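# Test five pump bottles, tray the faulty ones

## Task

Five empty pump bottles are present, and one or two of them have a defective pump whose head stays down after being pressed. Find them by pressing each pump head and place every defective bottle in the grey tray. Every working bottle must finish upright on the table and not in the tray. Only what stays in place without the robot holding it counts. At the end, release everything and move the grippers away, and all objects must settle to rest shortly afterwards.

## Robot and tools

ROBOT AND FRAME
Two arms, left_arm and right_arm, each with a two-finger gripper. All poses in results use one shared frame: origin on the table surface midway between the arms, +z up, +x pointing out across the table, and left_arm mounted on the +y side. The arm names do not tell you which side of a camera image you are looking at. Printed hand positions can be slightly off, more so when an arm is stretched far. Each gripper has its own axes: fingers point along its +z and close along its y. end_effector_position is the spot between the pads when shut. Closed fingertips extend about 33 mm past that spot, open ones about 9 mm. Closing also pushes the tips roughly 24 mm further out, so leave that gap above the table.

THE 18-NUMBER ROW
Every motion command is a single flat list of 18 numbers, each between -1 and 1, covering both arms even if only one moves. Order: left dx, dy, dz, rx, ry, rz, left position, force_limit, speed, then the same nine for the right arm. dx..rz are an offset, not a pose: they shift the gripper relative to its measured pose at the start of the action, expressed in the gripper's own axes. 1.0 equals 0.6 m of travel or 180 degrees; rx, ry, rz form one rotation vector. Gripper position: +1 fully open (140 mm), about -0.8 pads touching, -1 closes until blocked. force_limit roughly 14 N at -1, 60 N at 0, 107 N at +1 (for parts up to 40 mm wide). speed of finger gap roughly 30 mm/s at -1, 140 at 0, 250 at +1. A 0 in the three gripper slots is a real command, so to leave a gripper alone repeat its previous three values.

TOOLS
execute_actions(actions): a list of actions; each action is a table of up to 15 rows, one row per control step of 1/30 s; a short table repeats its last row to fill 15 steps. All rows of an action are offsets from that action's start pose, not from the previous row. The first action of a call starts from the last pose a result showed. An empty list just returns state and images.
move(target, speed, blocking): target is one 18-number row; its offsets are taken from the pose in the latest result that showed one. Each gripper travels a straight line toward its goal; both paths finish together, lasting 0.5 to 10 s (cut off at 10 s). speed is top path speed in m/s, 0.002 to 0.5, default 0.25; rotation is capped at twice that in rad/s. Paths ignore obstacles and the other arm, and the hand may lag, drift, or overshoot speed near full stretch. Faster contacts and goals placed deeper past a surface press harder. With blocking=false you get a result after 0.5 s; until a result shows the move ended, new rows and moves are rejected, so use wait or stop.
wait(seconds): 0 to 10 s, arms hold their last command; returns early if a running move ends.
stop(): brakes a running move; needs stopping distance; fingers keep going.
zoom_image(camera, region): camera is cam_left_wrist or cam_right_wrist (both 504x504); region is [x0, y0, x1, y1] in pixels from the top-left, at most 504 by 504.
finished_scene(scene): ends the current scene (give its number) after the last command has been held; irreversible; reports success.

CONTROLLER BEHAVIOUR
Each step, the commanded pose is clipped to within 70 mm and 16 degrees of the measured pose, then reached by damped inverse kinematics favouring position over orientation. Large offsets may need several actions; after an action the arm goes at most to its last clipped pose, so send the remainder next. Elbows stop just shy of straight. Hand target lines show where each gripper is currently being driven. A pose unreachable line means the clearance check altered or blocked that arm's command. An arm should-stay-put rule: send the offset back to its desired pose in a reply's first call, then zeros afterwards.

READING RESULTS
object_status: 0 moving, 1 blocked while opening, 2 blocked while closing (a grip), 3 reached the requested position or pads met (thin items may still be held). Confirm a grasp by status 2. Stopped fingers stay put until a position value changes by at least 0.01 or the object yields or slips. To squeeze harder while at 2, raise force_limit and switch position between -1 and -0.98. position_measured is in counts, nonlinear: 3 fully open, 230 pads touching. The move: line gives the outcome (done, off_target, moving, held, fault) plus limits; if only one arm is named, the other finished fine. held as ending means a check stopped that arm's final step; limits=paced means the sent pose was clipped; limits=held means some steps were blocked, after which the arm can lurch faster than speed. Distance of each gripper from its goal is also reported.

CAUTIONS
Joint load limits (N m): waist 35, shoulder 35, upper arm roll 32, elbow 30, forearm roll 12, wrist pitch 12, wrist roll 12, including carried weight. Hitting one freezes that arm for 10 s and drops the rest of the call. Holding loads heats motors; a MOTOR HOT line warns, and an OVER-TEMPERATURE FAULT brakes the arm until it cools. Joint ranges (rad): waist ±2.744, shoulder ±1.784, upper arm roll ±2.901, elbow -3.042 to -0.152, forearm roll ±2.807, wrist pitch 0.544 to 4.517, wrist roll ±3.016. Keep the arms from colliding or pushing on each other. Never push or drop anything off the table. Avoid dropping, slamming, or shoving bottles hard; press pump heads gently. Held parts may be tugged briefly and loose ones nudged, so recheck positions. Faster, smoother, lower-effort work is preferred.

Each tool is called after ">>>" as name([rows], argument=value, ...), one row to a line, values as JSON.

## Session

>>> execute_actions(actions=[])

Scene clock: 0.00 s.
left_arm: end_effector_position=(+0.4174, +0.4246, +0.1158) position_measured=3 object_status=3 end_effector_quat_wxyz=(-0.047, +0.923, +0.378, +0.060) | right_arm: end_effector_position=(+0.6034, -0.2391, +0.4145) position_measured=3 object_status=3 end_effector_quat_wxyz=(-0.002, +0.954, -0.300, +0.000)
Joint positions: left_arm=[ 0.207 -0.419 -0.189 -2.829  0.071  2.512 -2.233] | right_arm=[-0.003 -0.003 -0.003 -1.571  0.003  1.571 -0.793]
Joint velocities: left_arm=[ 0.     0.001  0.001 -0.     0.    -0.     0.001] | right_arm=[-0.001 -0.    -0.     0.    -0.     0.     0.   ]
Hand target (left_arm): +0.417, +0.425, +0.116; -0.047, +0.923, +0.378, +0.060
Hand target (right_arm): +0.603, -0.239, +0.415; -0.002, +0.954, -0.300, +0.000

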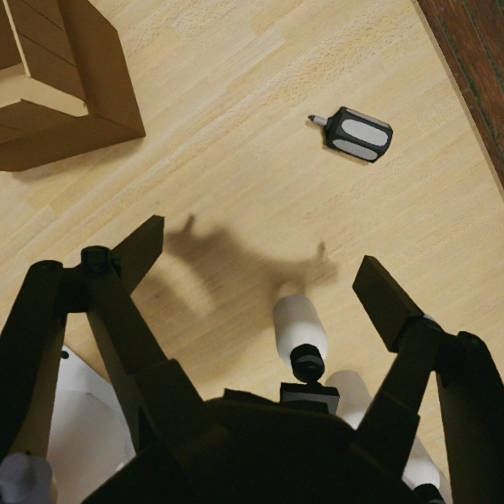

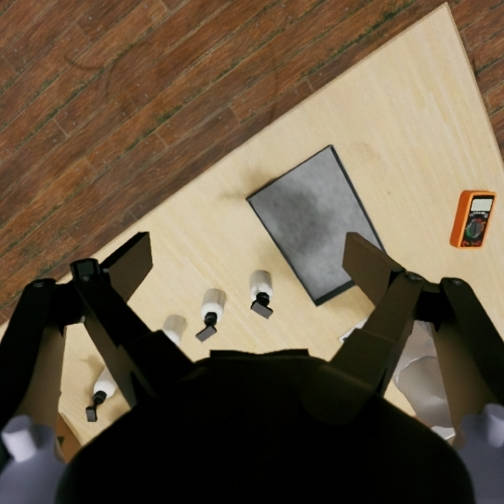

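>>> zoom_image(camera="cam_right_wrist", region=[140, 220, 400, 360])

>>> zoom_image(camera="cam_right_wrist", region=[50, 300, 230, 450])

>>> zoom_image(camera="cam_left_wrist", region=[230, 250, 470, 504])

Region (140, 220, 400, 360) of cam_right_wrist's 504x504 image, scaled by 1.938, with more detail than that image has; it fills the top 271 rows of this view, and the rest is white.

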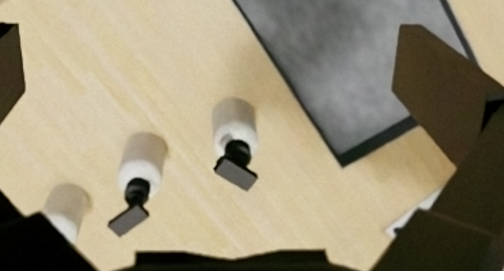

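Region (50, 300, 230, 450) of cam_right_wrist's 504x504 image, scaled by 2.800, with more detail than that image has.

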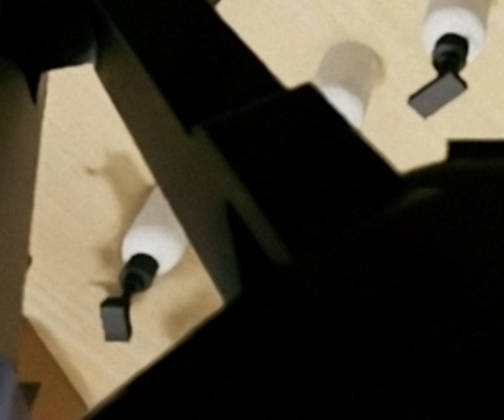

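Region (230, 250, 470, 504) of cam_left_wrist's 504x504 image, scaled by 1.984, with more detail than that image has.

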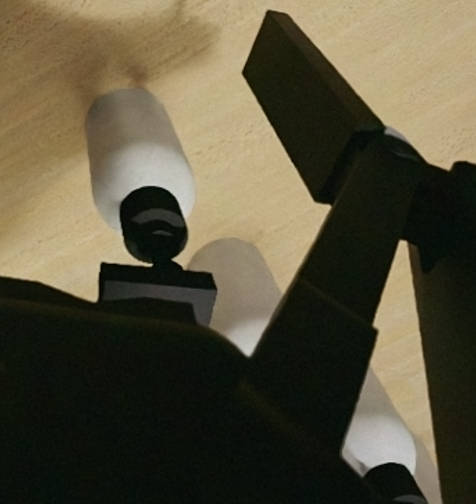

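>>> move(target=[-0.126,0.0988,-0.2327,-0.0307,-0.0392,0.2467,-1,0,1, -0.4527,-0.109,0.316,0,0,-0.194,-1,0,0.5], speed=0.4)

>>> zoom_image(camera="cam_right_wrist", region=[190, 150, 310, 270])

>>> zoom_image(camera="cam_left_wrist", region=[205, 150, 325, 270])

Scene clock: 37.63 s.
left_arm: end_effector_position=(+0.3931, +0.3089, +0.2374) position_measured=233 object_status=3 end_effector_quat_wxyz=(+0.002, +1.000, +0.004, -0.001) | right_arm: end_effector_position=(+0.4202, -0.0294, +0.2259) position_measured=233 object_status=3 end_effector_quat_wxyz=(+0.000, +1.000, -0.003, +0.001)
Joint positions: left_arm=[-0.29  -0.641  0.074 -2.626  0.044  1.985 -1.685] | right_arm=[ 0.282 -0.234  0.228 -2.308  0.058  2.08  -0.915]
Joint velocities: left_arm=[-0.006 -0.002  0.005  0.001  0.005 -0.005  0.023] | right_arm=[-0.002  0.001  0.001 -0.001  0.001  0.005 -0.006]
Hand target (left_arm): +0.393, +0.310, +0.238; +0.001, +1.000, -0.004, -0.002
Hand target (right_arm): +0.420, -0.029, +0.225; -0.002, +1.000, -0.001, +0.000
Off the commanded pose (left_arm): 0.005 m, 0 deg.
Off the commanded pose (right_arm): 0.002 m, 0 deg.
move: off_target (left_arm)

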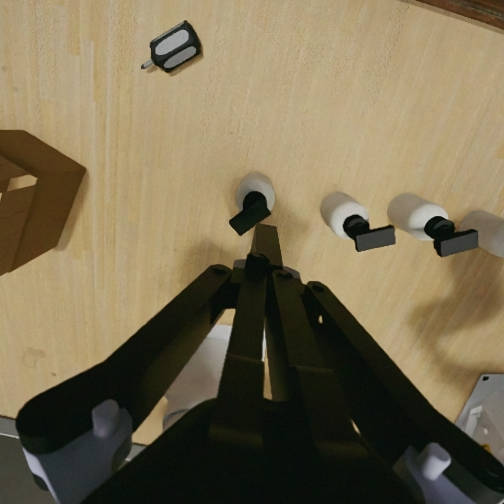

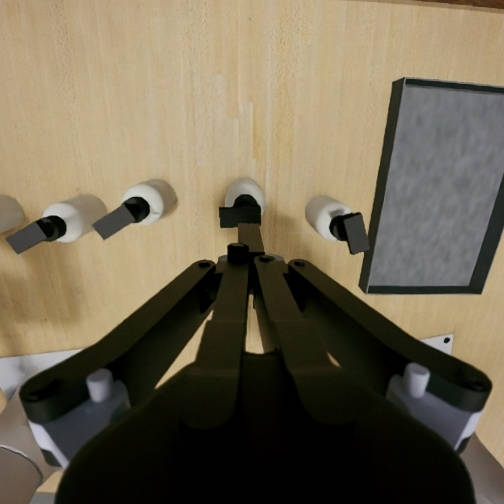

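Region (190, 150, 310, 270) of cam_right_wrist's 504x504 image, scaled by 4.200, with more detail than that image has.

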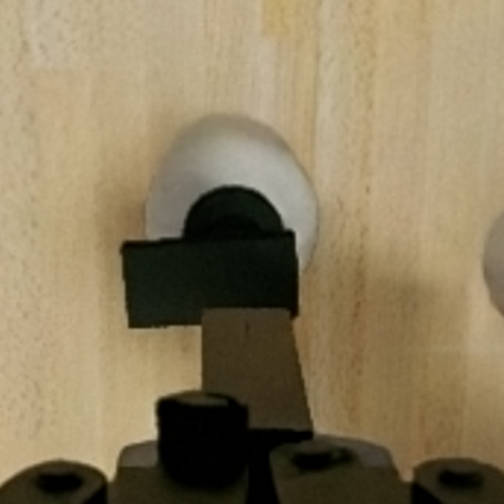

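Region (205, 150, 325, 270) of cam_left_wrist's 504x504 image, scaled by 4.200, with more detail than that image has.

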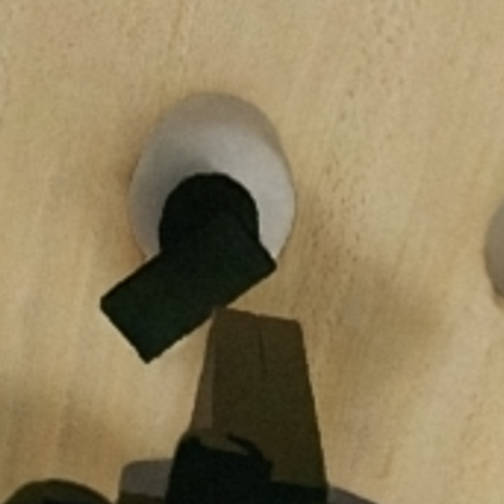

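>>> execute_actions([
  [[0,0,0.0003,0.0013,0.0006,0.0025,-1,0,1,0,0,0.0002,0,-0.0006,-0.002,-1,0,0.5],[0,-0.0003,0.0018,0.0013,0.0006,0.0025,-1,0,1,0.0001,-0.0001,0.0014,0,-0.0006,-0.002,-1,0,0.5],[0.0002,-0.0009,0.0055,0.0013,0.0006,0.0025,-1,0,1,0.0005,-0.0003,0.0043,0,-0.0006,-0.002,-1,0,0.5],[0.0004,-0.002,0.0115,0.0013,0.0006,0.0025,-1,0,1,0.001,-0.0006,0.0091,0,-0.0006,-0.002,-1,0,0.5],[0.0007,-0.0034,0.0197,0.0013,0.0006,0.0025,-1,0,1,0.0016,-0.0011,0.0157,0,-0.0006,-0.002,-1,0,0.5],[0.001,-0.0051,0.0298,0.0013,0.0006,0.0025,-1,0,1,0.0025,-0.0017,0.0237,0,-0.0006,-0.002,-1,0,0.5],[0.0014,-0.007,0.0412,0.0013,0.0006,0.0025,-1,0,1,0.0034,-0.0023,0.0328,0,-0.0006,-0.002,-1,0,0.5],[0.0018,-0.009,0.0528,0.0013,0.0006,0.0025,-1,0,1,0.0044,-0.003,0.042,0,-0.0006,-0.002,-1,0,0.5],[0.0022,-0.0109,0.0642,0.0013,0.0006,0.0025,-1,0,1,0.0053,-0.0036,0.0511,0,-0.0006,-0.002,-1,0,0.5],[0.0025,-0.0126,0.0743,0.0013,0.0006,0.0025,-1,0,1,0.0062,-0.0042,0.0591,0,-0.0006,-0.002,-1,0,0.5],[0.0028,-0.014,0.0825,0.0013,0.0006,0.0025,-1,0,1,0.0068,-0.0047,0.0657,0,-0.0006,-0.002,-1,0,0.5],[0.003,-0.0151,0.0885,0.0013,0.0006,0.0025,-1,0,1,0.0073,-0.005,0.0705,0,-0.0006,-0.002,-1,0,0.5],[0.0031,-0.0157,0.0922,0.0013,0.0006,0.0025,-1,0,1,0.0077,-0.0052,0.0734,0,-0.0006,-0.002,-1,0,0.5],[0.0032,-0.016,0.0937,0.0013,0.0006,0.0025,-1,0,1,0.0078,-0.0053,0.0746,0,-0.0006,-0.002,-1,0,0.5],[0.0032,-0.016,0.094,0.0013,0.0006,0.0025,-1,0,1,0.0078,-0.0053,0.0748,0,-0.0006,-0.002,-1,0,0.5]],
])

Scene clock: 65.30 s.
left_arm: end_effector_position=(+0.3836, +0.3177, +0.1839) position_measured=233 object_status=3 end_effector_quat_wxyz=(-0.001, +1.000, +0.005, -0.017) | right_arm: end_effector_position=(+0.4180, -0.0315, +0.1823) position_measured=233 object_status=3 end_effector_quat_wxyz=(+0.006, +1.000, -0.000, -0.012)
Joint positions: left_arm=[-0.281 -0.586  0.092 -2.722  0.058  2.103 -1.675] | right_arm=[ 0.282 -0.17   0.23  -2.354  0.052  2.162 -0.917]
Joint velocities: left_arm=[ 0.006  0.126  0.035 -0.101  0.026  0.256  0.015] | right_arm=[ 0.     0.104  0.003 -0.053 -0.02   0.169  0.004]
Hand target (left_arm): +0.395, +0.319, +0.182; -0.001, +1.000, +0.001, -0.000
Hand target (right_arm): +0.425, -0.027, +0.181; +0.000, +1.000, +0.001, -0.000
Off the commanded pose (left_arm): 0.012 m, 2 deg.
Off the commanded pose (right_arm): 0.009 m, 2 deg.

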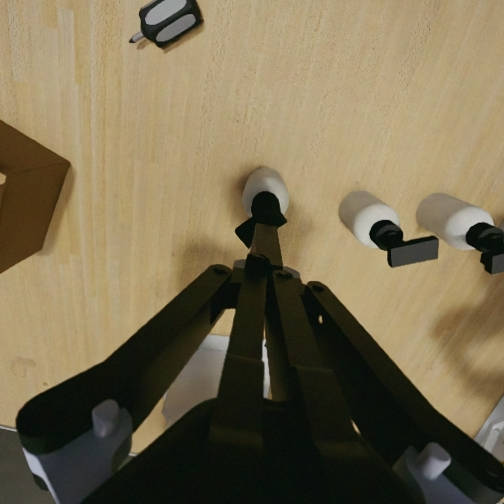

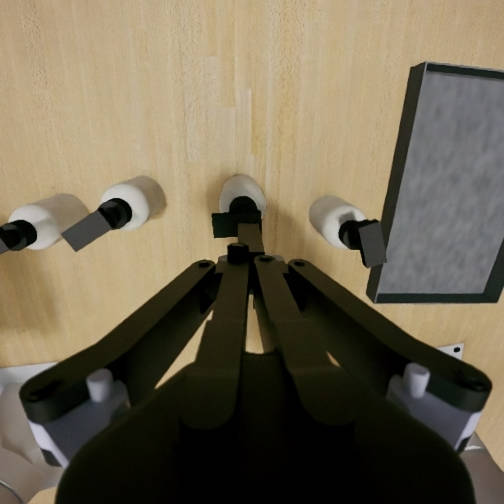

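>>> execute_actions(actions=[])

Scene clock: 74.00 s.
left_arm: end_effector_position=(+0.3949, +0.3178, +0.1834) position_measured=233 object_status=3 end_effector_quat_wxyz=(+0.000, +1.000, +0.003, -0.000) | right_arm: end_effector_position=(+0.4245, -0.0269, +0.1819) position_measured=233 object_status=3 end_effector_quat_wxyz=(-0.000, +1.000, +0.000, -0.002)
Joint positions: left_arm=[-0.281 -0.58   0.094 -2.726  0.062  2.147 -1.67 ] | right_arm=[ 0.282 -0.166  0.231 -2.356  0.05   2.191 -0.917]
Joint velocities: left_arm=[ 0.001 -0.001  0.001 -0.    -0.    -0.     0.   ] | right_arm=[ 0.001  0.    -0.001 -0.001  0.001  0.     0.   ]
Hand target (left_arm): +0.395, +0.319, +0.182; -0.001, +1.000, +0.001, -0.000
Hand target (right_arm): +0.425, -0.027, +0.181; +0.000, +1.000, +0.001, -0.000
Off the commanded pose (left_arm): 0.002 m, 0 deg.
Off the commanded pose (right_arm): 0.001 m, 0 deg.

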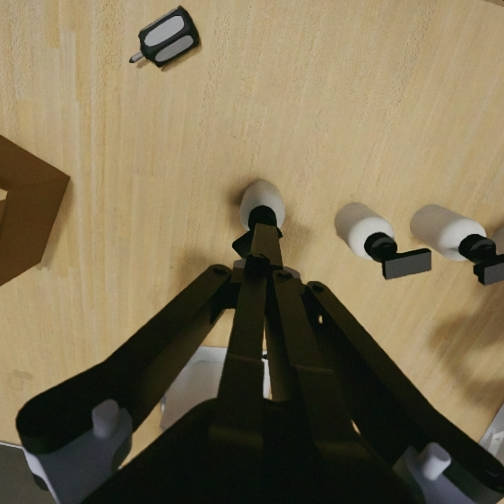

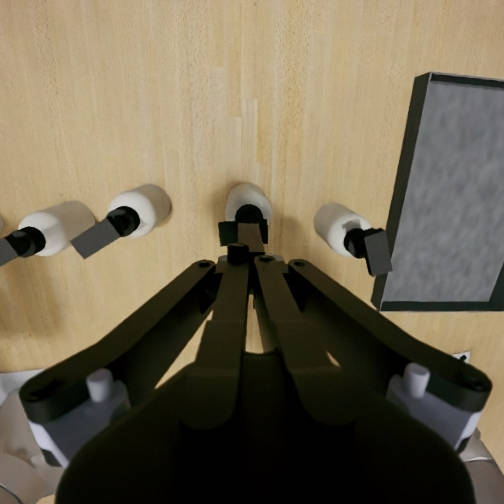

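>>> zoom_image(camera="cam_left_wrist", region=[200, 160, 340, 300])

>>> zoom_image(camera="cam_right_wrist", region=[180, 160, 320, 300])

Region (200, 160, 340, 300) of cam_left_wrist's 504x504 image, scaled by 3.600, with more detail than that image has.

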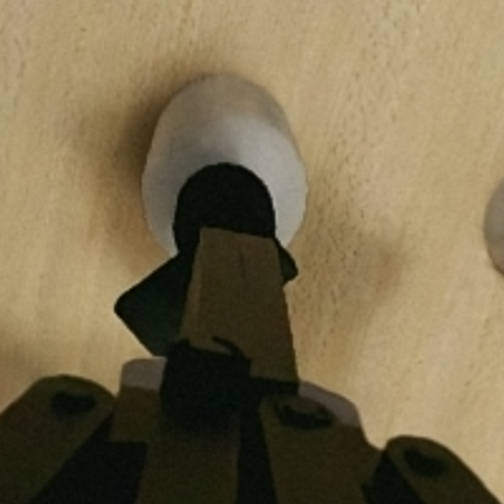

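Region (180, 160, 320, 300) of cam_right_wrist's 504x504 image, scaled by 3.600, with more detail than that image has.

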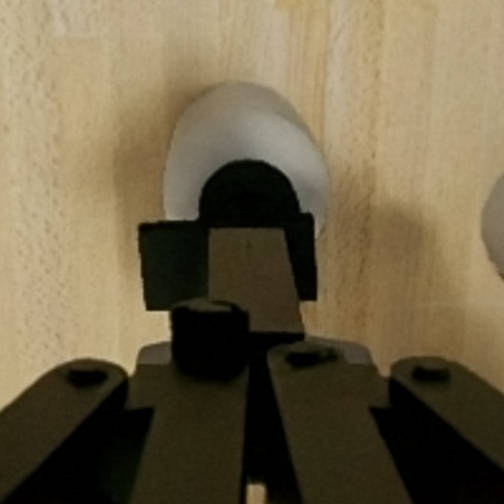

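>>> move(target=[0,0,0.047,0,0,0,-1,0,1, 0,0,0.045,0,0,0,-1,0,0.5], speed=0.045)

Scene clock: 80.90 s.
left_arm: end_effector_position=(+0.3962, +0.3172, +0.1582) position_measured=233 object_status=3 end_effector_quat_wxyz=(+0.000, +1.000, +0.003, +0.001) | right_arm: end_effector_position=(+0.4264, -0.0261, +0.1592) position_measured=233 object_status=3 end_effector_quat_wxyz=(-0.003, +1.000, -0.000, -0.001)
Joint positions: left_arm=[-0.279 -0.537  0.096 -2.765  0.062  2.232 -1.67 ] | right_arm=[ 0.282 -0.132  0.231 -2.385  0.046  2.259 -0.914]
Joint velocities: left_arm=[ 0.001  0.002 -0.    -0.002 -0.     0.015  0.001] | right_arm=[-0.     0.003  0.    -0.002 -0.001  0.014  0.   ]
Hand target (left_arm): +0.395, +0.319, +0.155; -0.000, +1.000, +0.003, -0.000
Hand target (right_arm): +0.424, -0.027, +0.155; -0.000, +1.000, +0.000, -0.002
Off the commanded pose (left_arm): 0.003 m, 0 deg.
Off the commanded pose (right_arm): 0.005 m, 0 deg.
move: off_target (right_arm)

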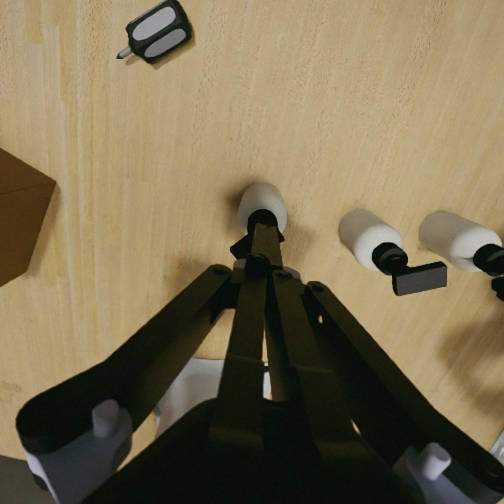

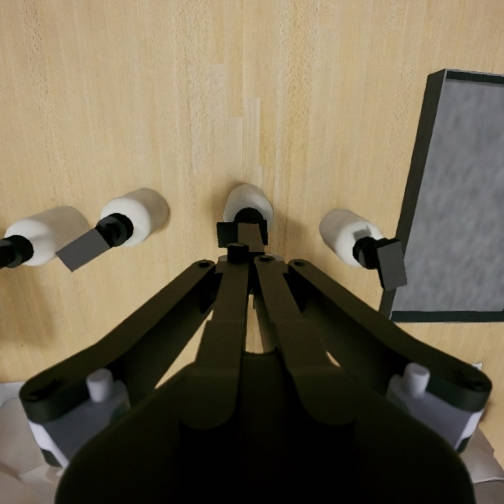

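>>> zoom_image(camera="cam_right_wrist", region=[300, 180, 440, 320])

>>> zoom_image(camera="cam_left_wrist", region=[330, 190, 470, 330])

Region (300, 180, 440, 320) of cam_right_wrist's 504x504 image, scaled by 3.600, with more detail than that image has.

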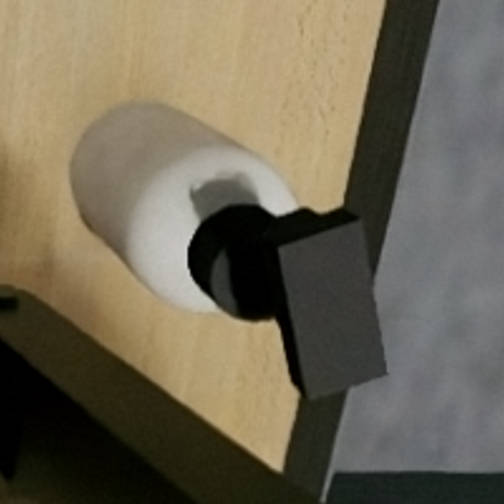

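Region (330, 190, 470, 330) of cam_left_wrist's 504x504 image, scaled by 3.600, with more detail than that image has.

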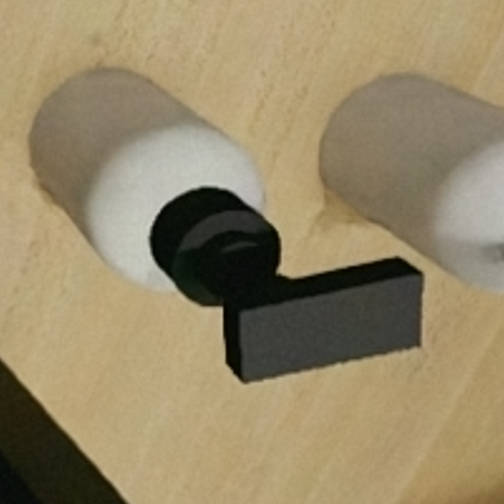

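>>> execute_actions([
  [[0,0,-0.004,0,0,0,-1,0,1,0,0,-0.004,0,0,0,-1,0,0.5],[0,0,-0.008,0,0,0,-1,0,1,0,0,-0.008,0,0,0,-1,0,0.5],[0,0,-0.013,0,0,0,-1,0,1,0,0,-0.013,0,0,0,-1,0,0.5],[0,0,-0.018,0,0,0,-1,0,1,0,0,-0.018,0,0,0,-1,0,0.5],[0,0,-0.024,0,0,0,-1,0,1,0,0,-0.024,0,0,0,-1,0,0.5],[0,0,-0.030,0,0,0,-1,0,1,0,0,-0.030,0,0,0,-1,0,0.5],[0,0,-0.036,0,0,0,-1,0,1,0,0,-0.036,0,0,0,-1,0,0.5],[0,0,-0.041,0,0,0,-1,0,1,0,0,-0.041,0,0,0,-1,0,0.5],[0,0,-0.045,0,0,0,-1,0,1,0,0,-0.045,0,0,0,-1,0,0.5],[0,0,-0.048,0,0,0,-1,0,1,0,0,-0.048,0,0,0,-1,0,0.5],[0,0,-0.050,0,0,0,-1,0,1,0,0,-0.050,0,0,0,-1,0,0.5]],
])

Scene clock: 109.70 s.
left_arm: end_effector_position=(+0.4005, +0.3177, +0.1878) position_measured=233 object_status=3 end_effector_quat_wxyz=(+0.001, +1.000, +0.003, +0.008) | right_arm: end_effector_position=(+0.4297, -0.0233, +0.1895) position_measured=233 object_status=3 end_effector_quat_wxyz=(-0.006, +1.000, -0.000, +0.006)
Joint positions: left_arm=[-0.28  -0.583  0.094 -2.721  0.062  2.156 -1.67 ] | right_arm=[ 0.282 -0.173  0.23  -2.348  0.05   2.196 -0.916]
Joint velocities: left_arm=[-0.003 -0.011  0.001  0.012 -0.001 -0.093  0.001] | right_arm=[-0.    -0.006  0.     0.009  0.002 -0.076 -0.004]
Hand target (left_arm): +0.396, +0.317, +0.188; +0.001, +1.000, +0.002, +0.001
Hand target (right_arm): +0.426, -0.026, +0.189; -0.003, +1.000, +0.000, -0.001
Off the commanded pose (left_arm): 0.004 m, 1 deg.
Off the commanded pose (right_arm): 0.004 m, 1 deg.

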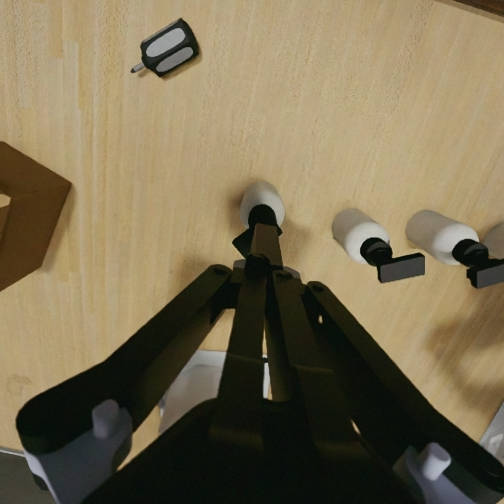

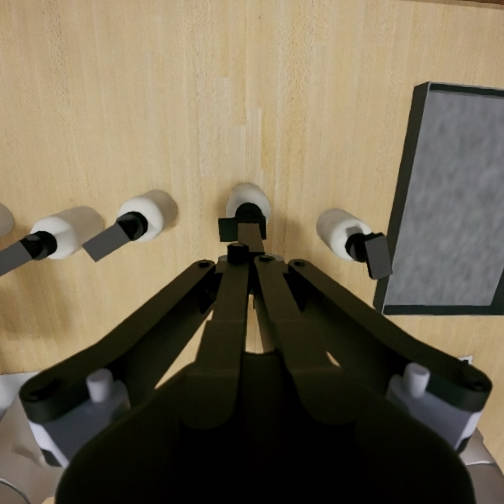

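>>> move(target=[-0.0158,0.2012,0.0067,0.0006,-0.0051,0.0019,-1,0,1, -0.0478,0.1962,0.009,-0.0038,-0.0038,0,-1,0,0.5], speed=0.25)

Scene clock: 115.00 s.
left_arm: end_effector_position=(+0.3903, +0.2019, +0.1815) position_measured=233 object_status=3 end_effector_quat_wxyz=(-0.006, +1.000, -0.006, -0.002) | right_arm: end_effector_position=(+0.4010, -0.1390, +0.1830) position_measured=233 object_status=3 end_effector_quat_wxyz=(-0.002, +1.000, -0.007, +0.001)
Joint positions: left_arm=[-0.362 -0.503 -0.145 -2.669 -0.073  2.162 -1.865] | right_arm=[ 0.257 -0.43   0.078 -2.612  0.043  2.187 -1.081]
Joint velocities: left_arm=[ 0.005  0.    -0.005  0.    -0.003  0.    -0.025] | right_arm=[-0.001 -0.    -0.001  0.    -0.001 -0.    -0.024]
Hand target (left_arm): +0.392, +0.201, +0.183; -0.004, +1.000, +0.001, -0.000
Hand target (right_arm): +0.400, -0.140, +0.182; -0.000, +1.000, -0.000, +0.000
Off the commanded pose (left_arm): 0.006 m, 1 deg.
Off the commanded pose (right_arm): 0.002 m, 1 deg.
move: off_target (left_arm)

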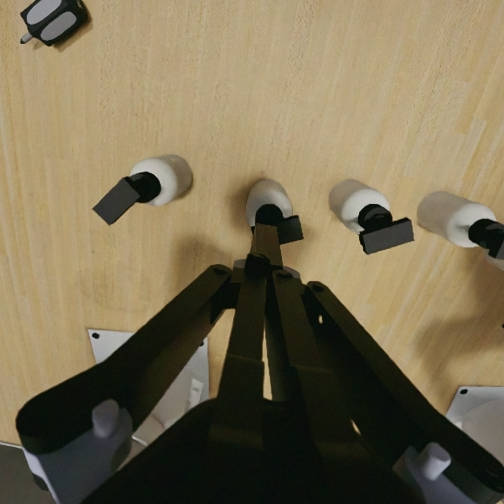

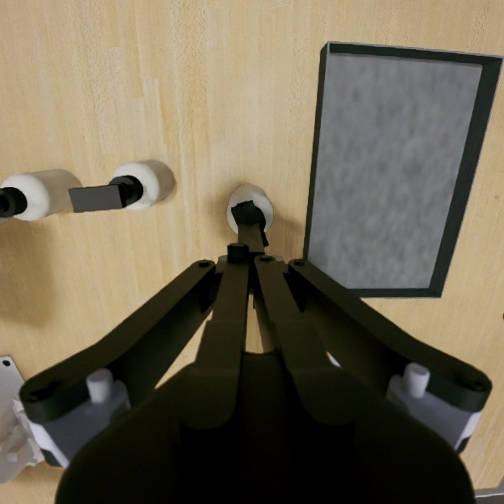

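>>> execute_actions(actions=[])

>>> zoom_image(camera="cam_left_wrist", region=[70, 130, 430, 290])

>>> zoom_image(camera="cam_right_wrist", region=[0, 130, 320, 290])

Scene clock: 116.87 s.
left_arm: end_effector_position=(+0.3904, +0.2018, +0.1816) position_measured=233 object_status=3 end_effector_quat_wxyz=(-0.006, +1.000, -0.002, -0.002) | right_arm: end_effector_position=(+0.4010, -0.1391, +0.1830) position_measured=233 object_status=3 end_effector_quat_wxyz=(-0.002, +1.000, -0.003, +0.001)
Joint positions: left_arm=[-0.362 -0.503 -0.146 -2.669 -0.074  2.162 -1.873] | right_arm=[ 0.257 -0.43   0.078 -2.612  0.043  2.187 -1.088]
Joint velocities: left_arm=[ 0.     0.    -0.     0.001  0.    -0.    -0.   ] | right_arm=[ 0.    -0.001 -0.     0.     0.    -0.     0.001]
Hand target (left_arm): +0.392, +0.201, +0.183; -0.004, +1.000, +0.001, -0.000
Hand target (right_arm): +0.400, -0.140, +0.182; -0.000, +1.000, -0.000, +0.000
Off the commanded pose (left_arm): 0.006 m, 1 deg.
Off the commanded pose (right_arm): 0.002 m, 0 deg.

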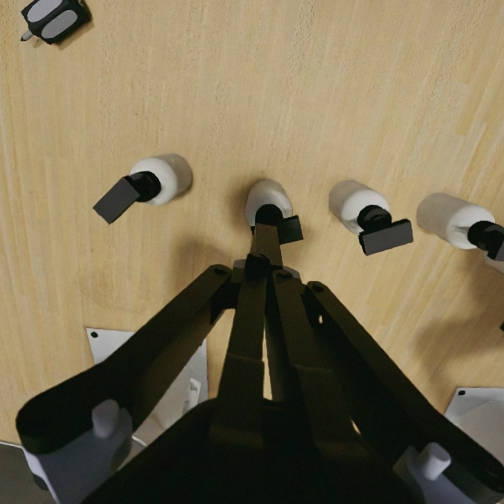

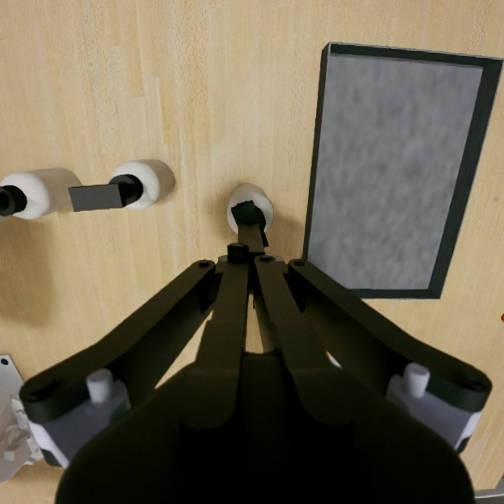

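Region (70, 130, 430, 290) of cam_left_wrist's 504x504 image, scaled by 1.400, with more detail than that image has.

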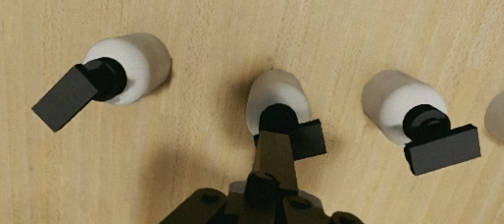

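Region (0, 130, 320, 290) of cam_right_wrist's 504x504 image, scaled by 1.575, with more detail than that image has.

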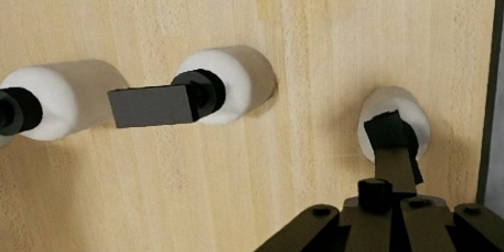

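>>> zoom_image(camera="cam_left_wrist", region=[80, 130, 220, 250])

>>> zoom_image(camera="cam_right_wrist", region=[50, 130, 190, 250])

>>> zoom_image(camera="cam_left_wrist", region=[200, 160, 340, 300])

>>> zoom_image(camera="cam_right_wrist", region=[180, 160, 320, 300])

>>> zoom_image(camera="cam_left_wrist", region=[320, 160, 504, 300])

Region (80, 130, 220, 250) of cam_left_wrist's 504x504 image, scaled by 3.600, with more detail than that image has; it fills the top 432 rows of this view, and the rest is white.

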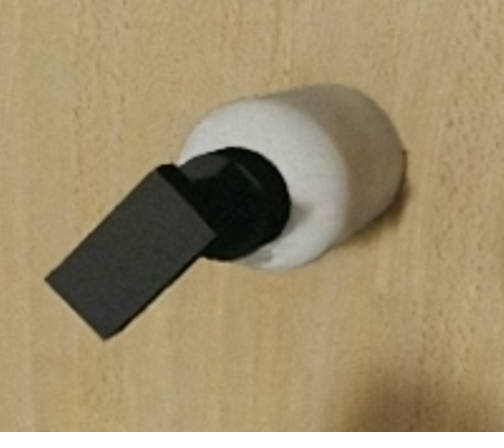

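Region (50, 130, 190, 250) of cam_right_wrist's 504x504 image, scaled by 3.600, with more detail than that image has; it fills the top 432 rows of this view, and the rest is white.

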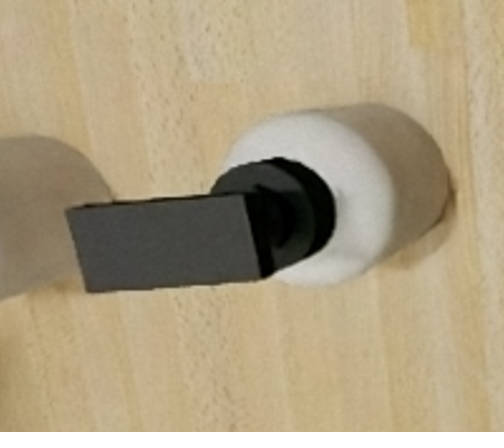

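Region (200, 160, 340, 300) of cam_left_wrist's 504x504 image, scaled by 3.600, with more detail than that image has.

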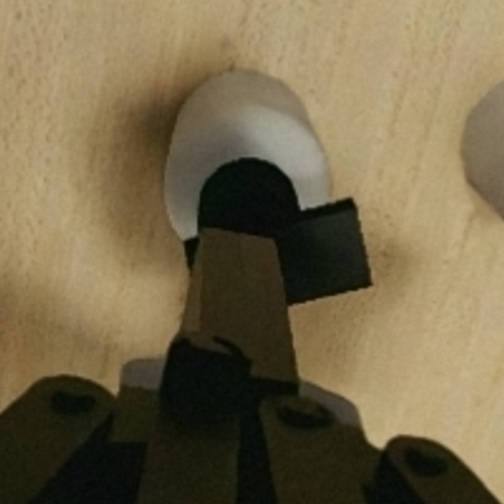

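Region (180, 160, 320, 300) of cam_right_wrist's 504x504 image, scaled by 3.600, with more detail than that image has.

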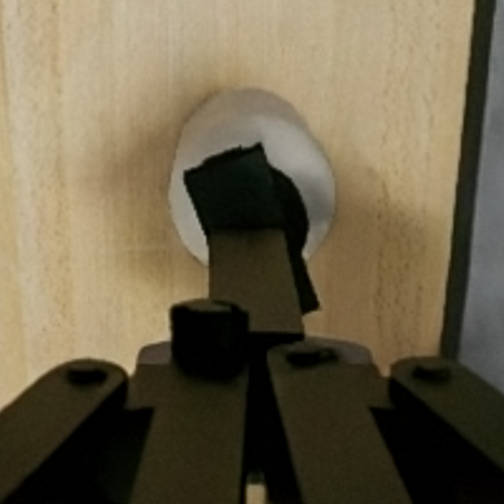

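Region (320, 160, 504, 300) of cam_left_wrist's 504x504 image, scaled by 2.739, with more detail than that image has; it fills the top 383 rows of this view, and the rest is white.

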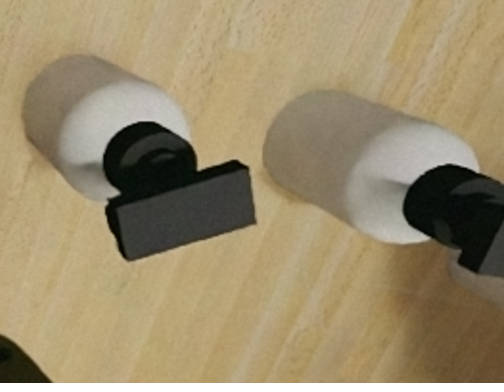

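>>> execute_actions([
  [[0.001,0.0015,0.001,-0.001,0.0003,-0.0003,-1,0,1,0.0005,0.001,0.001,-0.0003,0,-0.0004,-1,0,0.5],[0.002,0.003,0.002,-0.002,0.0006,-0.0006,-1,0,1,0.001,0.002,0.002,-0.0006,0,-0.0008,-1,0,0.5],[0.003,0.0045,0.003,-0.003,0.0009,-0.0009,-1,0,1,0.0015,0.003,0.003,-0.0009,0,-0.0012,-1,0,0.5],[0.004,0.006,0.004,-0.0038,0.0013,-0.0013,-1,0,1,0.002,0.004,0.004,-0.0013,-0.0006,-0.0019,-1,0,0.5],[0.0055,0.007,0.005,-0.0038,0.0013,-0.0013,-1,0,1,0.0027,0.005,0.0055,-0.0013,-0.0006,-0.0019,-1,0,0.5],[0.0055,0.007,0.006,-0.0038,0.0013,-0.0013,-1,0,1,0.0027,0.005,0.007,-0.0013,-0.0006,-0.0019,-1,0,0.5],[0.0055,0.007,0.007,-0.0038,0.0013,-0.0013,-1,0,1,0.0027,0.005,0.0085,-0.0013,-0.0006,-0.0019,-1,0,0.5],[0.0055,0.007,0.008,-0.0038,0.0013,-0.0013,-1,0,1,0.0027,0.005,0.010,-0.0013,-0.0006,-0.0019,-1,0,0.5],[0.0055,0.007,0.0095,-0.0038,0.0013,-0.0013,-1,0,1,0.0027,0.005,0.012,-0.0013,-0.0006,-0.0019,-1,0,0.5],[0.0055,0.007,0.0115,-0.0038,0.0013,-0.0013,-1,0,1,0.0027,0.005,0.014,-0.0013,-0.0006,-0.0019,-1,0,0.5],[0.0055,0.007,0.0135,-0.0038,0.0013,-0.0013,-1,0,1,0.0027,0.005,0.016,-0.0013,-0.0006,-0.0019,-1,0,0.5],[0.0055,0.007,0.0155,-0.0038,0.0013,-0.0013,-1,0,1,0.0027,0.005,0.018,-0.0013,-0.0006,-0.0019,-1,0,0.5],[0.0055,0.007,0.0175,-0.0038,0.0013,-0.0013,-1,0,1,0.0027,0.005,0.020,-0.0013,-0.0006,-0.0019,-1,0,0.5],[0.0055,0.007,0.0195,-0.0038,0.0013,-0.0013,-1,0,1,0.0027,0.005,0.022,-0.0013,-0.0006,-0.0019,-1,0,0.5],[0.0055,0.007,0.0215,-0.0038,0.0013,-0.0013,-1,0,1,0.0027,0.005,0.024,-0.0013,-0.0006,-0.0019,-1,0,0.5]],
])

Scene clock: 153.20 s.
left_arm: end_effector_position=(+0.3926, +0.1996, +0.1726) position_measured=233 object_status=3 end_effector_quat_wxyz=(-0.002, +1.000, -0.000, -0.002) | right_arm: end_effector_position=(+0.4000, -0.1412, +0.1721) position_measured=233 object_status=3 end_effector_quat_wxyz=(+0.000, +1.000, -0.002, -0.004)
Joint positions: left_arm=[-0.362 -0.481 -0.146 -2.678 -0.081  2.194 -1.873] | right_arm=[ 0.255 -0.411  0.077 -2.624  0.042  2.208 -1.092]
Joint velocities: left_arm=[-0.     0.057 -0.    -0.051 -0.001  0.089  0.002] | right_arm=[-0.001  0.052  0.001 -0.045 -0.     0.088 -0.004]
Hand target (left_arm): +0.394, +0.198, +0.169; +0.000, +1.000, -0.000, -0.000
Hand target (right_arm): +0.402, -0.142, +0.169; +0.000, +1.000, +0.000, -0.000
Off the commanded pose (left_arm): 0.004 m, 0 deg.
Off the commanded pose (right_arm): 0.004 m, 0 deg.

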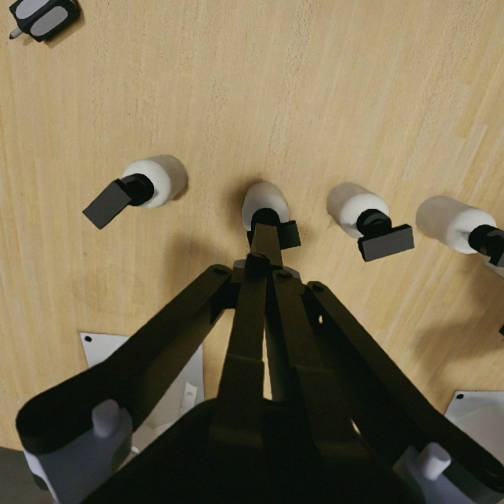

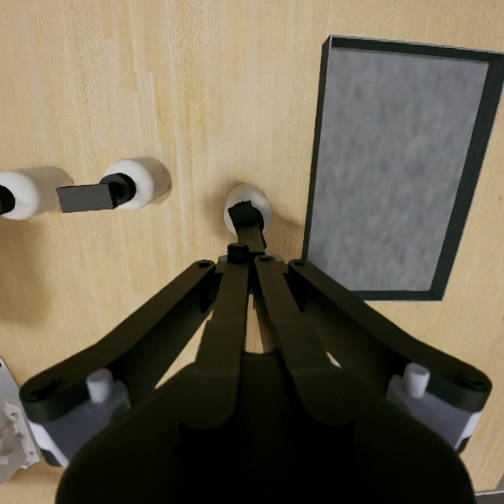

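>>> execute_actions([
  [[0.0023,0.0027,0.007,-0.0013,0.0013,0,-1,0,1,0.0033,0.0013,0.0062,0,0.0025,-0.0013,-1,0,0.5],[0.0023,0.0027,0.009,-0.0013,0.0013,0,-1,0,1,0.0033,0.0013,0.0082,0,0.0025,-0.0013,-1,0,0.5],[0.0023,0.0027,0.011,-0.0013,0.0013,0,-1,0,1,0.0033,0.0013,0.0102,0,0.0025,-0.0013,-1,0,0.5],[0.0023,0.0027,0.0133,-0.0013,0.0013,0,-1,0,1,0.0033,0.0013,0.0125,0,0.0025,-0.0013,-1,0,0.5],[0.0023,0.0027,0.0156,-0.0013,0.0013,0,-1,0,1,0.0033,0.0013,0.0148,0,0.0025,-0.0013,-1,0,0.5],[0.0023,0.0027,0.0179,-0.0013,0.0013,0,-1,0,1,0.0033,0.0013,0.0171,0,0.0025,-0.0013,-1,0,0.5],[0.0023,0.0027,0.0202,-0.0013,0.0013,0,-1,0,1,0.0033,0.0013,0.0194,0,0.0025,-0.0013,-1,0,0.5],[0.0023,0.0027,0.0225,-0.0013,0.0013,0,-1,0,1,0.0033,0.0013,0.0217,0,0.0025,-0.0013,-1,0,0.5],[0.0023,0.0027,0.0245,-0.0013,0.0013,0,-1,0,1,0.0033,0.0013,0.0237,0,0.0025,-0.0013,-1,0,0.5],[0.0023,0.0027,0.0263,-0.0013,0.0013,0,-1,0,1,0.0033,0.0013,0.0255,0,0.0025,-0.0013,-1,0,0.5],[0.0023,0.0027,0.028,-0.0013,0.0013,0,-1,0,1,0.0033,0.0013,0.0272,0,0.0025,-0.0013,-1,0,0.5],[0.0023,0.0027,0.0293,-0.0013,0.0013,0,-1,0,1,0.0033,0.0013,0.0285,0,0.0025,-0.0013,-1,0,0.5]],
])

Scene clock: 161.70 s.
left_arm: end_effector_position=(+0.3947, +0.1994, +0.1585) position_measured=233 object_status=3 end_effector_quat_wxyz=(-0.001, +1.000, +0.000, -0.000) | right_arm: end_effector_position=(+0.4018, -0.1410, +0.1587) position_measured=233 object_status=3 end_effector_quat_wxyz=(-0.001, +1.000, -0.002, -0.000)
Joint positions: left_arm=[-0.362 -0.455 -0.146 -2.698 -0.081  2.244 -1.873] | right_arm=[ 0.255 -0.39   0.077 -2.646  0.041  2.257 -1.093]
Joint velocities: left_arm=[ 0.     0.017  0.    -0.011 -0.001  0.047 -0.001] | right_arm=[ 0.001  0.009  0.001 -0.004 -0.001  0.05   0.001]
Hand target (left_arm): +0.394, +0.199, +0.155; -0.000, +1.000, +0.000, -0.000
Hand target (right_arm): +0.402, -0.142, +0.155; +0.000, +1.000, -0.000, +0.000
Off the commanded pose (left_arm): 0.004 m, 0 deg.
Off the commanded pose (right_arm): 0.004 m, 0 deg.

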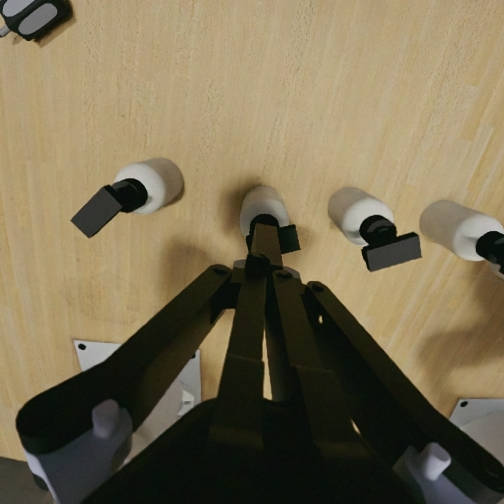

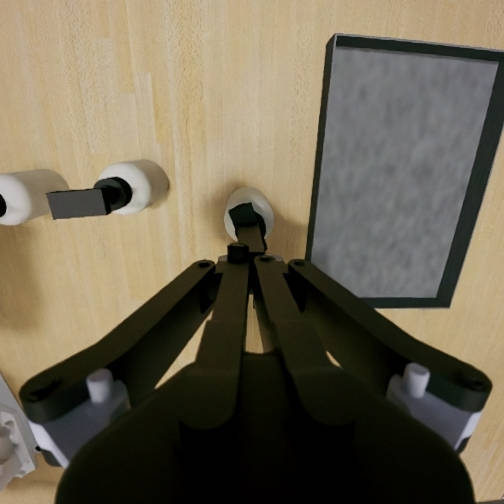

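>>> execute_actions([
  [[0,0,-0.003,0,0,0,-1,0,1,0,0,-0.003,0,0,0,-1,0,0.5],[0,0,-0.007,0,0,0,-1,0,1,0,0,-0.007,0,0,0,-1,0,0.5],[0,0,-0.012,0,0,0,-1,0,1,0,0,-0.012,0,0,0,-1,0,0.5],[0,0,-0.017,0,0,0,-1,0,1,0,0,-0.017,0,0,0,-1,0,0.5],[0,0,-0.023,0,0,0,-1,0,1,0,0,-0.023,0,0,0,-1,0,0.5],[0,0,-0.029,0,0,0,-1,0,1,0,0,-0.029,0,0,0,-1,0,0.5],[0,0,-0.034,0,0,0,-1,0,1,0,0,-0.034,0,0,0,-1,0,0.5],[0,0,-0.039,0,0,0,-1,0,1,0,0,-0.039,0,0,0,-1,0,0.5],[0,0,-0.042,0,0,0,-1,0,1,0,0,-0.042,0,0,0,-1,0,0.5],[0,0,-0.045,0,0,0,-1,0,1,0,0,-0.045,0,0,0,-1,0,0.5],[0,0,-0.046,0,0,0,-1,0,1,0,0,-0.046,0,0,0,0,0,1]],
])

Scene clock: 171.10 s.
left_arm: end_effector_position=(+0.3982, +0.1977, +0.1857) position_measured=233 object_status=3 end_effector_quat_wxyz=(+0.001, +1.000, +0.000, +0.006) | right_arm: end_effector_position=(+0.4054, -0.1384, +0.1864) position_measured=189 object_status=0 end_effector_quat_wxyz=(-0.004, +1.000, -0.001, +0.006)
Joint positions: left_arm=[-0.362 -0.498 -0.143 -2.659 -0.081  2.177 -1.873] | right_arm=[ 0.255 -0.432  0.077 -2.607  0.041  2.191 -1.093]
Joint velocities: left_arm=[ 0.001 -0.007  0.001  0.008 -0.001 -0.082 -0.001] | right_arm=[-0.    -0.007  0.001  0.007  0.    -0.08   0.   ]
Hand target (left_arm): +0.394, +0.199, +0.186; -0.000, +1.000, -0.000, -0.001
Hand target (right_arm): +0.402, -0.141, +0.186; -0.002, +1.000, -0.002, -0.000
Off the commanded pose (left_arm): 0.004 m, 1 deg.
Off the commanded pose (right_arm): 0.004 m, 1 deg.

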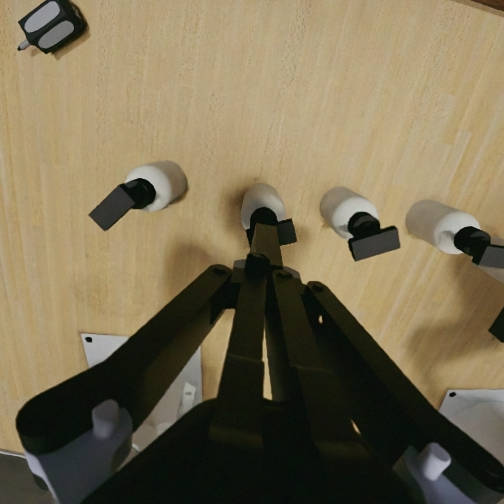

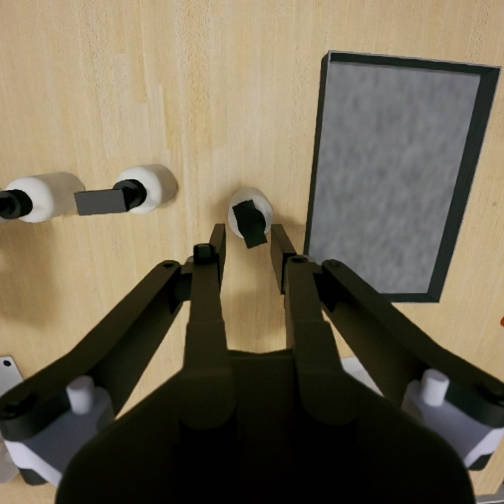

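>>> execute_actions(actions=[])

>>> zoom_image(camera="cam_right_wrist", region=[180, 160, 320, 300])

>>> zoom_image(camera="cam_left_wrist", region=[200, 160, 340, 300])

>>> zoom_image(camera="cam_left_wrist", region=[300, 160, 440, 300])

Scene clock: 173.30 s.
left_arm: end_effector_position=(+0.3941, +0.1990, +0.1845) position_measured=233 object_status=3 end_effector_quat_wxyz=(-0.001, +1.000, +0.000, -0.001) | right_arm: end_effector_position=(+0.4016, -0.1403, +0.1853) position_measured=129 object_status=3 end_effector_quat_wxyz=(-0.001, +1.000, -0.001, +0.000)
Joint positions: left_arm=[-0.362 -0.498 -0.143 -2.659 -0.081  2.163 -1.873] | right_arm=[ 0.255 -0.432  0.077 -2.607  0.041  2.178 -1.093]
Joint velocities: left_arm=[-0.001  0.    -0.001 -0.     0.001  0.001  0.001] | right_arm=[-0.001  0.001  0.     0.001  0.     0.    -0.   ]
Hand target (left_arm): +0.394, +0.199, +0.186; -0.000, +1.000, -0.000, -0.001
Hand target (right_arm): +0.402, -0.141, +0.186; -0.002, +1.000, -0.002, -0.000
Off the commanded pose (left_arm): 0.002 m, 0 deg.
Off the commanded pose (right_arm): 0.001 m, 0 deg.

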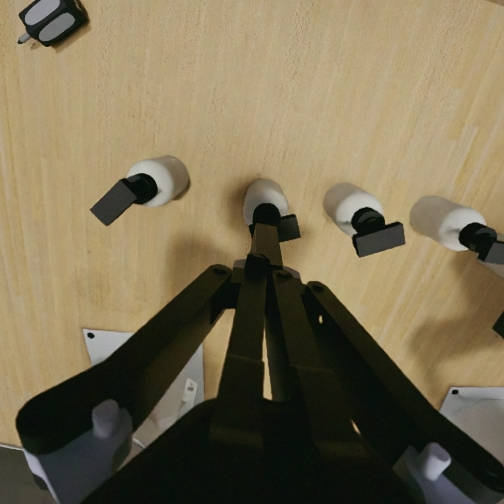

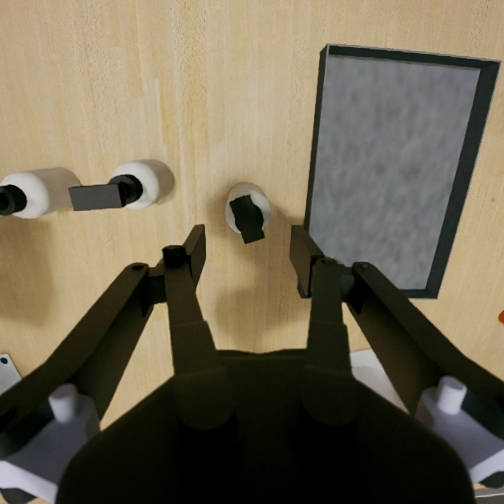

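Region (180, 160, 320, 300) of cam_right_wrist's 504x504 image, scaled by 3.600, with more detail than that image has.

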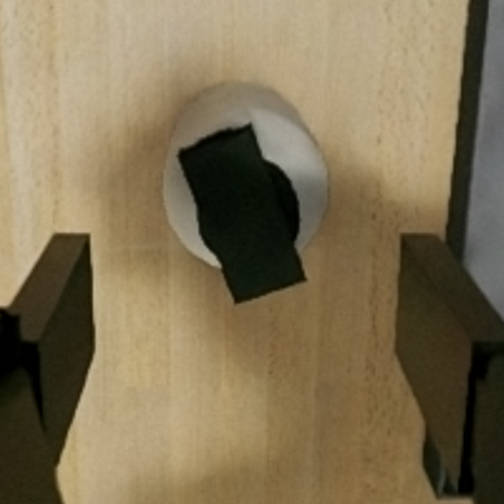

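Region (200, 160, 340, 300) of cam_left_wrist's 504x504 image, scaled by 3.600, with more detail than that image has.

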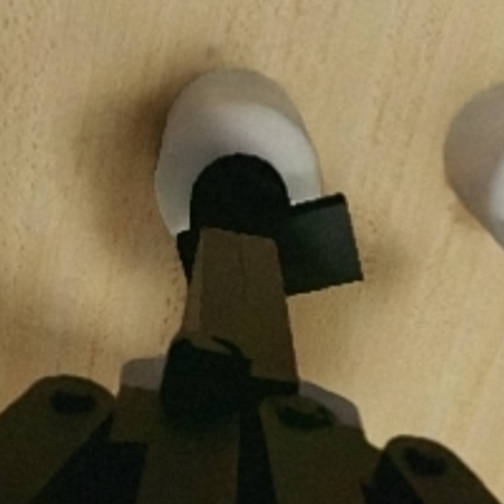

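Region (300, 160, 440, 300) of cam_left_wrist's 504x504 image, scaled by 3.600, with more detail than that image has.

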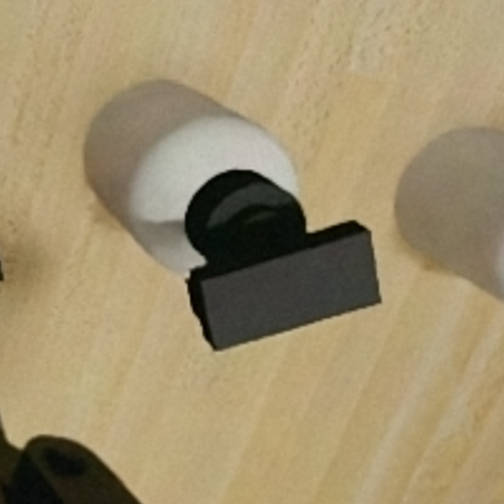

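>>> move(target=[0.0348,0.1692,0.0,-0.0006,0.0006,0,-1,0,1, 0.005,0.0003,0.1838,-0.0006,0,-0.0006,0.08,0,1], speed=0.2)

Scene clock: 189.43 s.
left_arm: end_effector_position=(+0.4141, +0.1014, +0.1838) position_measured=233 object_status=3 end_effector_quat_wxyz=(-0.005, +1.000, -0.006, -0.001) | right_arm: end_effector_position=(+0.4031, -0.1416, +0.0748) position_measured=119 object_status=3 end_effector_quat_wxyz=(+0.000, +1.000, -0.000, -0.002)
Joint positions: left_arm=[-0.379 -0.3   -0.317 -2.476 -0.104  2.182 -2.039] | right_arm=[ 0.252 -0.198  0.081 -2.721  0.03   2.519 -1.089]
Joint velocities: left_arm=[ 0.003  0.    -0.005  0.001 -0.001 -0.    -0.03 ] | right_arm=[-0.     0.001  0.001 -0.001 -0.002  0.012  0.002]
Hand target (left_arm): +0.416, +0.100, +0.185; -0.003, +1.000, +0.001, +0.001
Hand target (right_arm): +0.405, -0.141, +0.075; +0.000, +1.000, -0.001, +0.001
Off the commanded pose (left_arm): 0.004 m, 1 deg.
Off the commanded pose (right_arm): 0.002 m, 0 deg.
move: off_target (left_arm)

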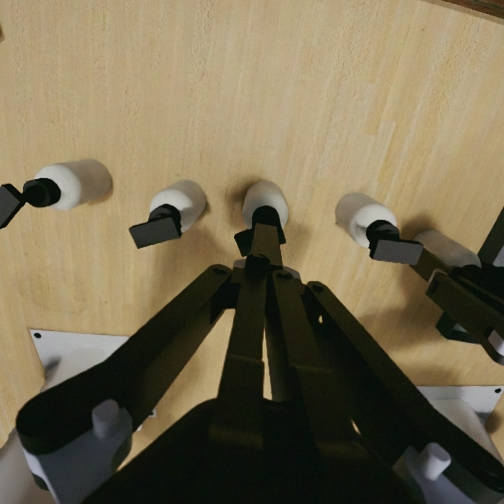

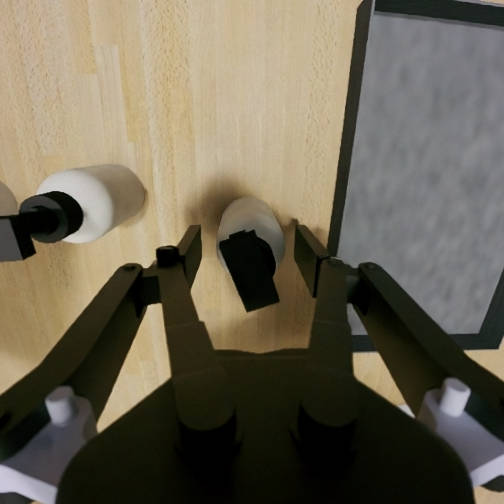

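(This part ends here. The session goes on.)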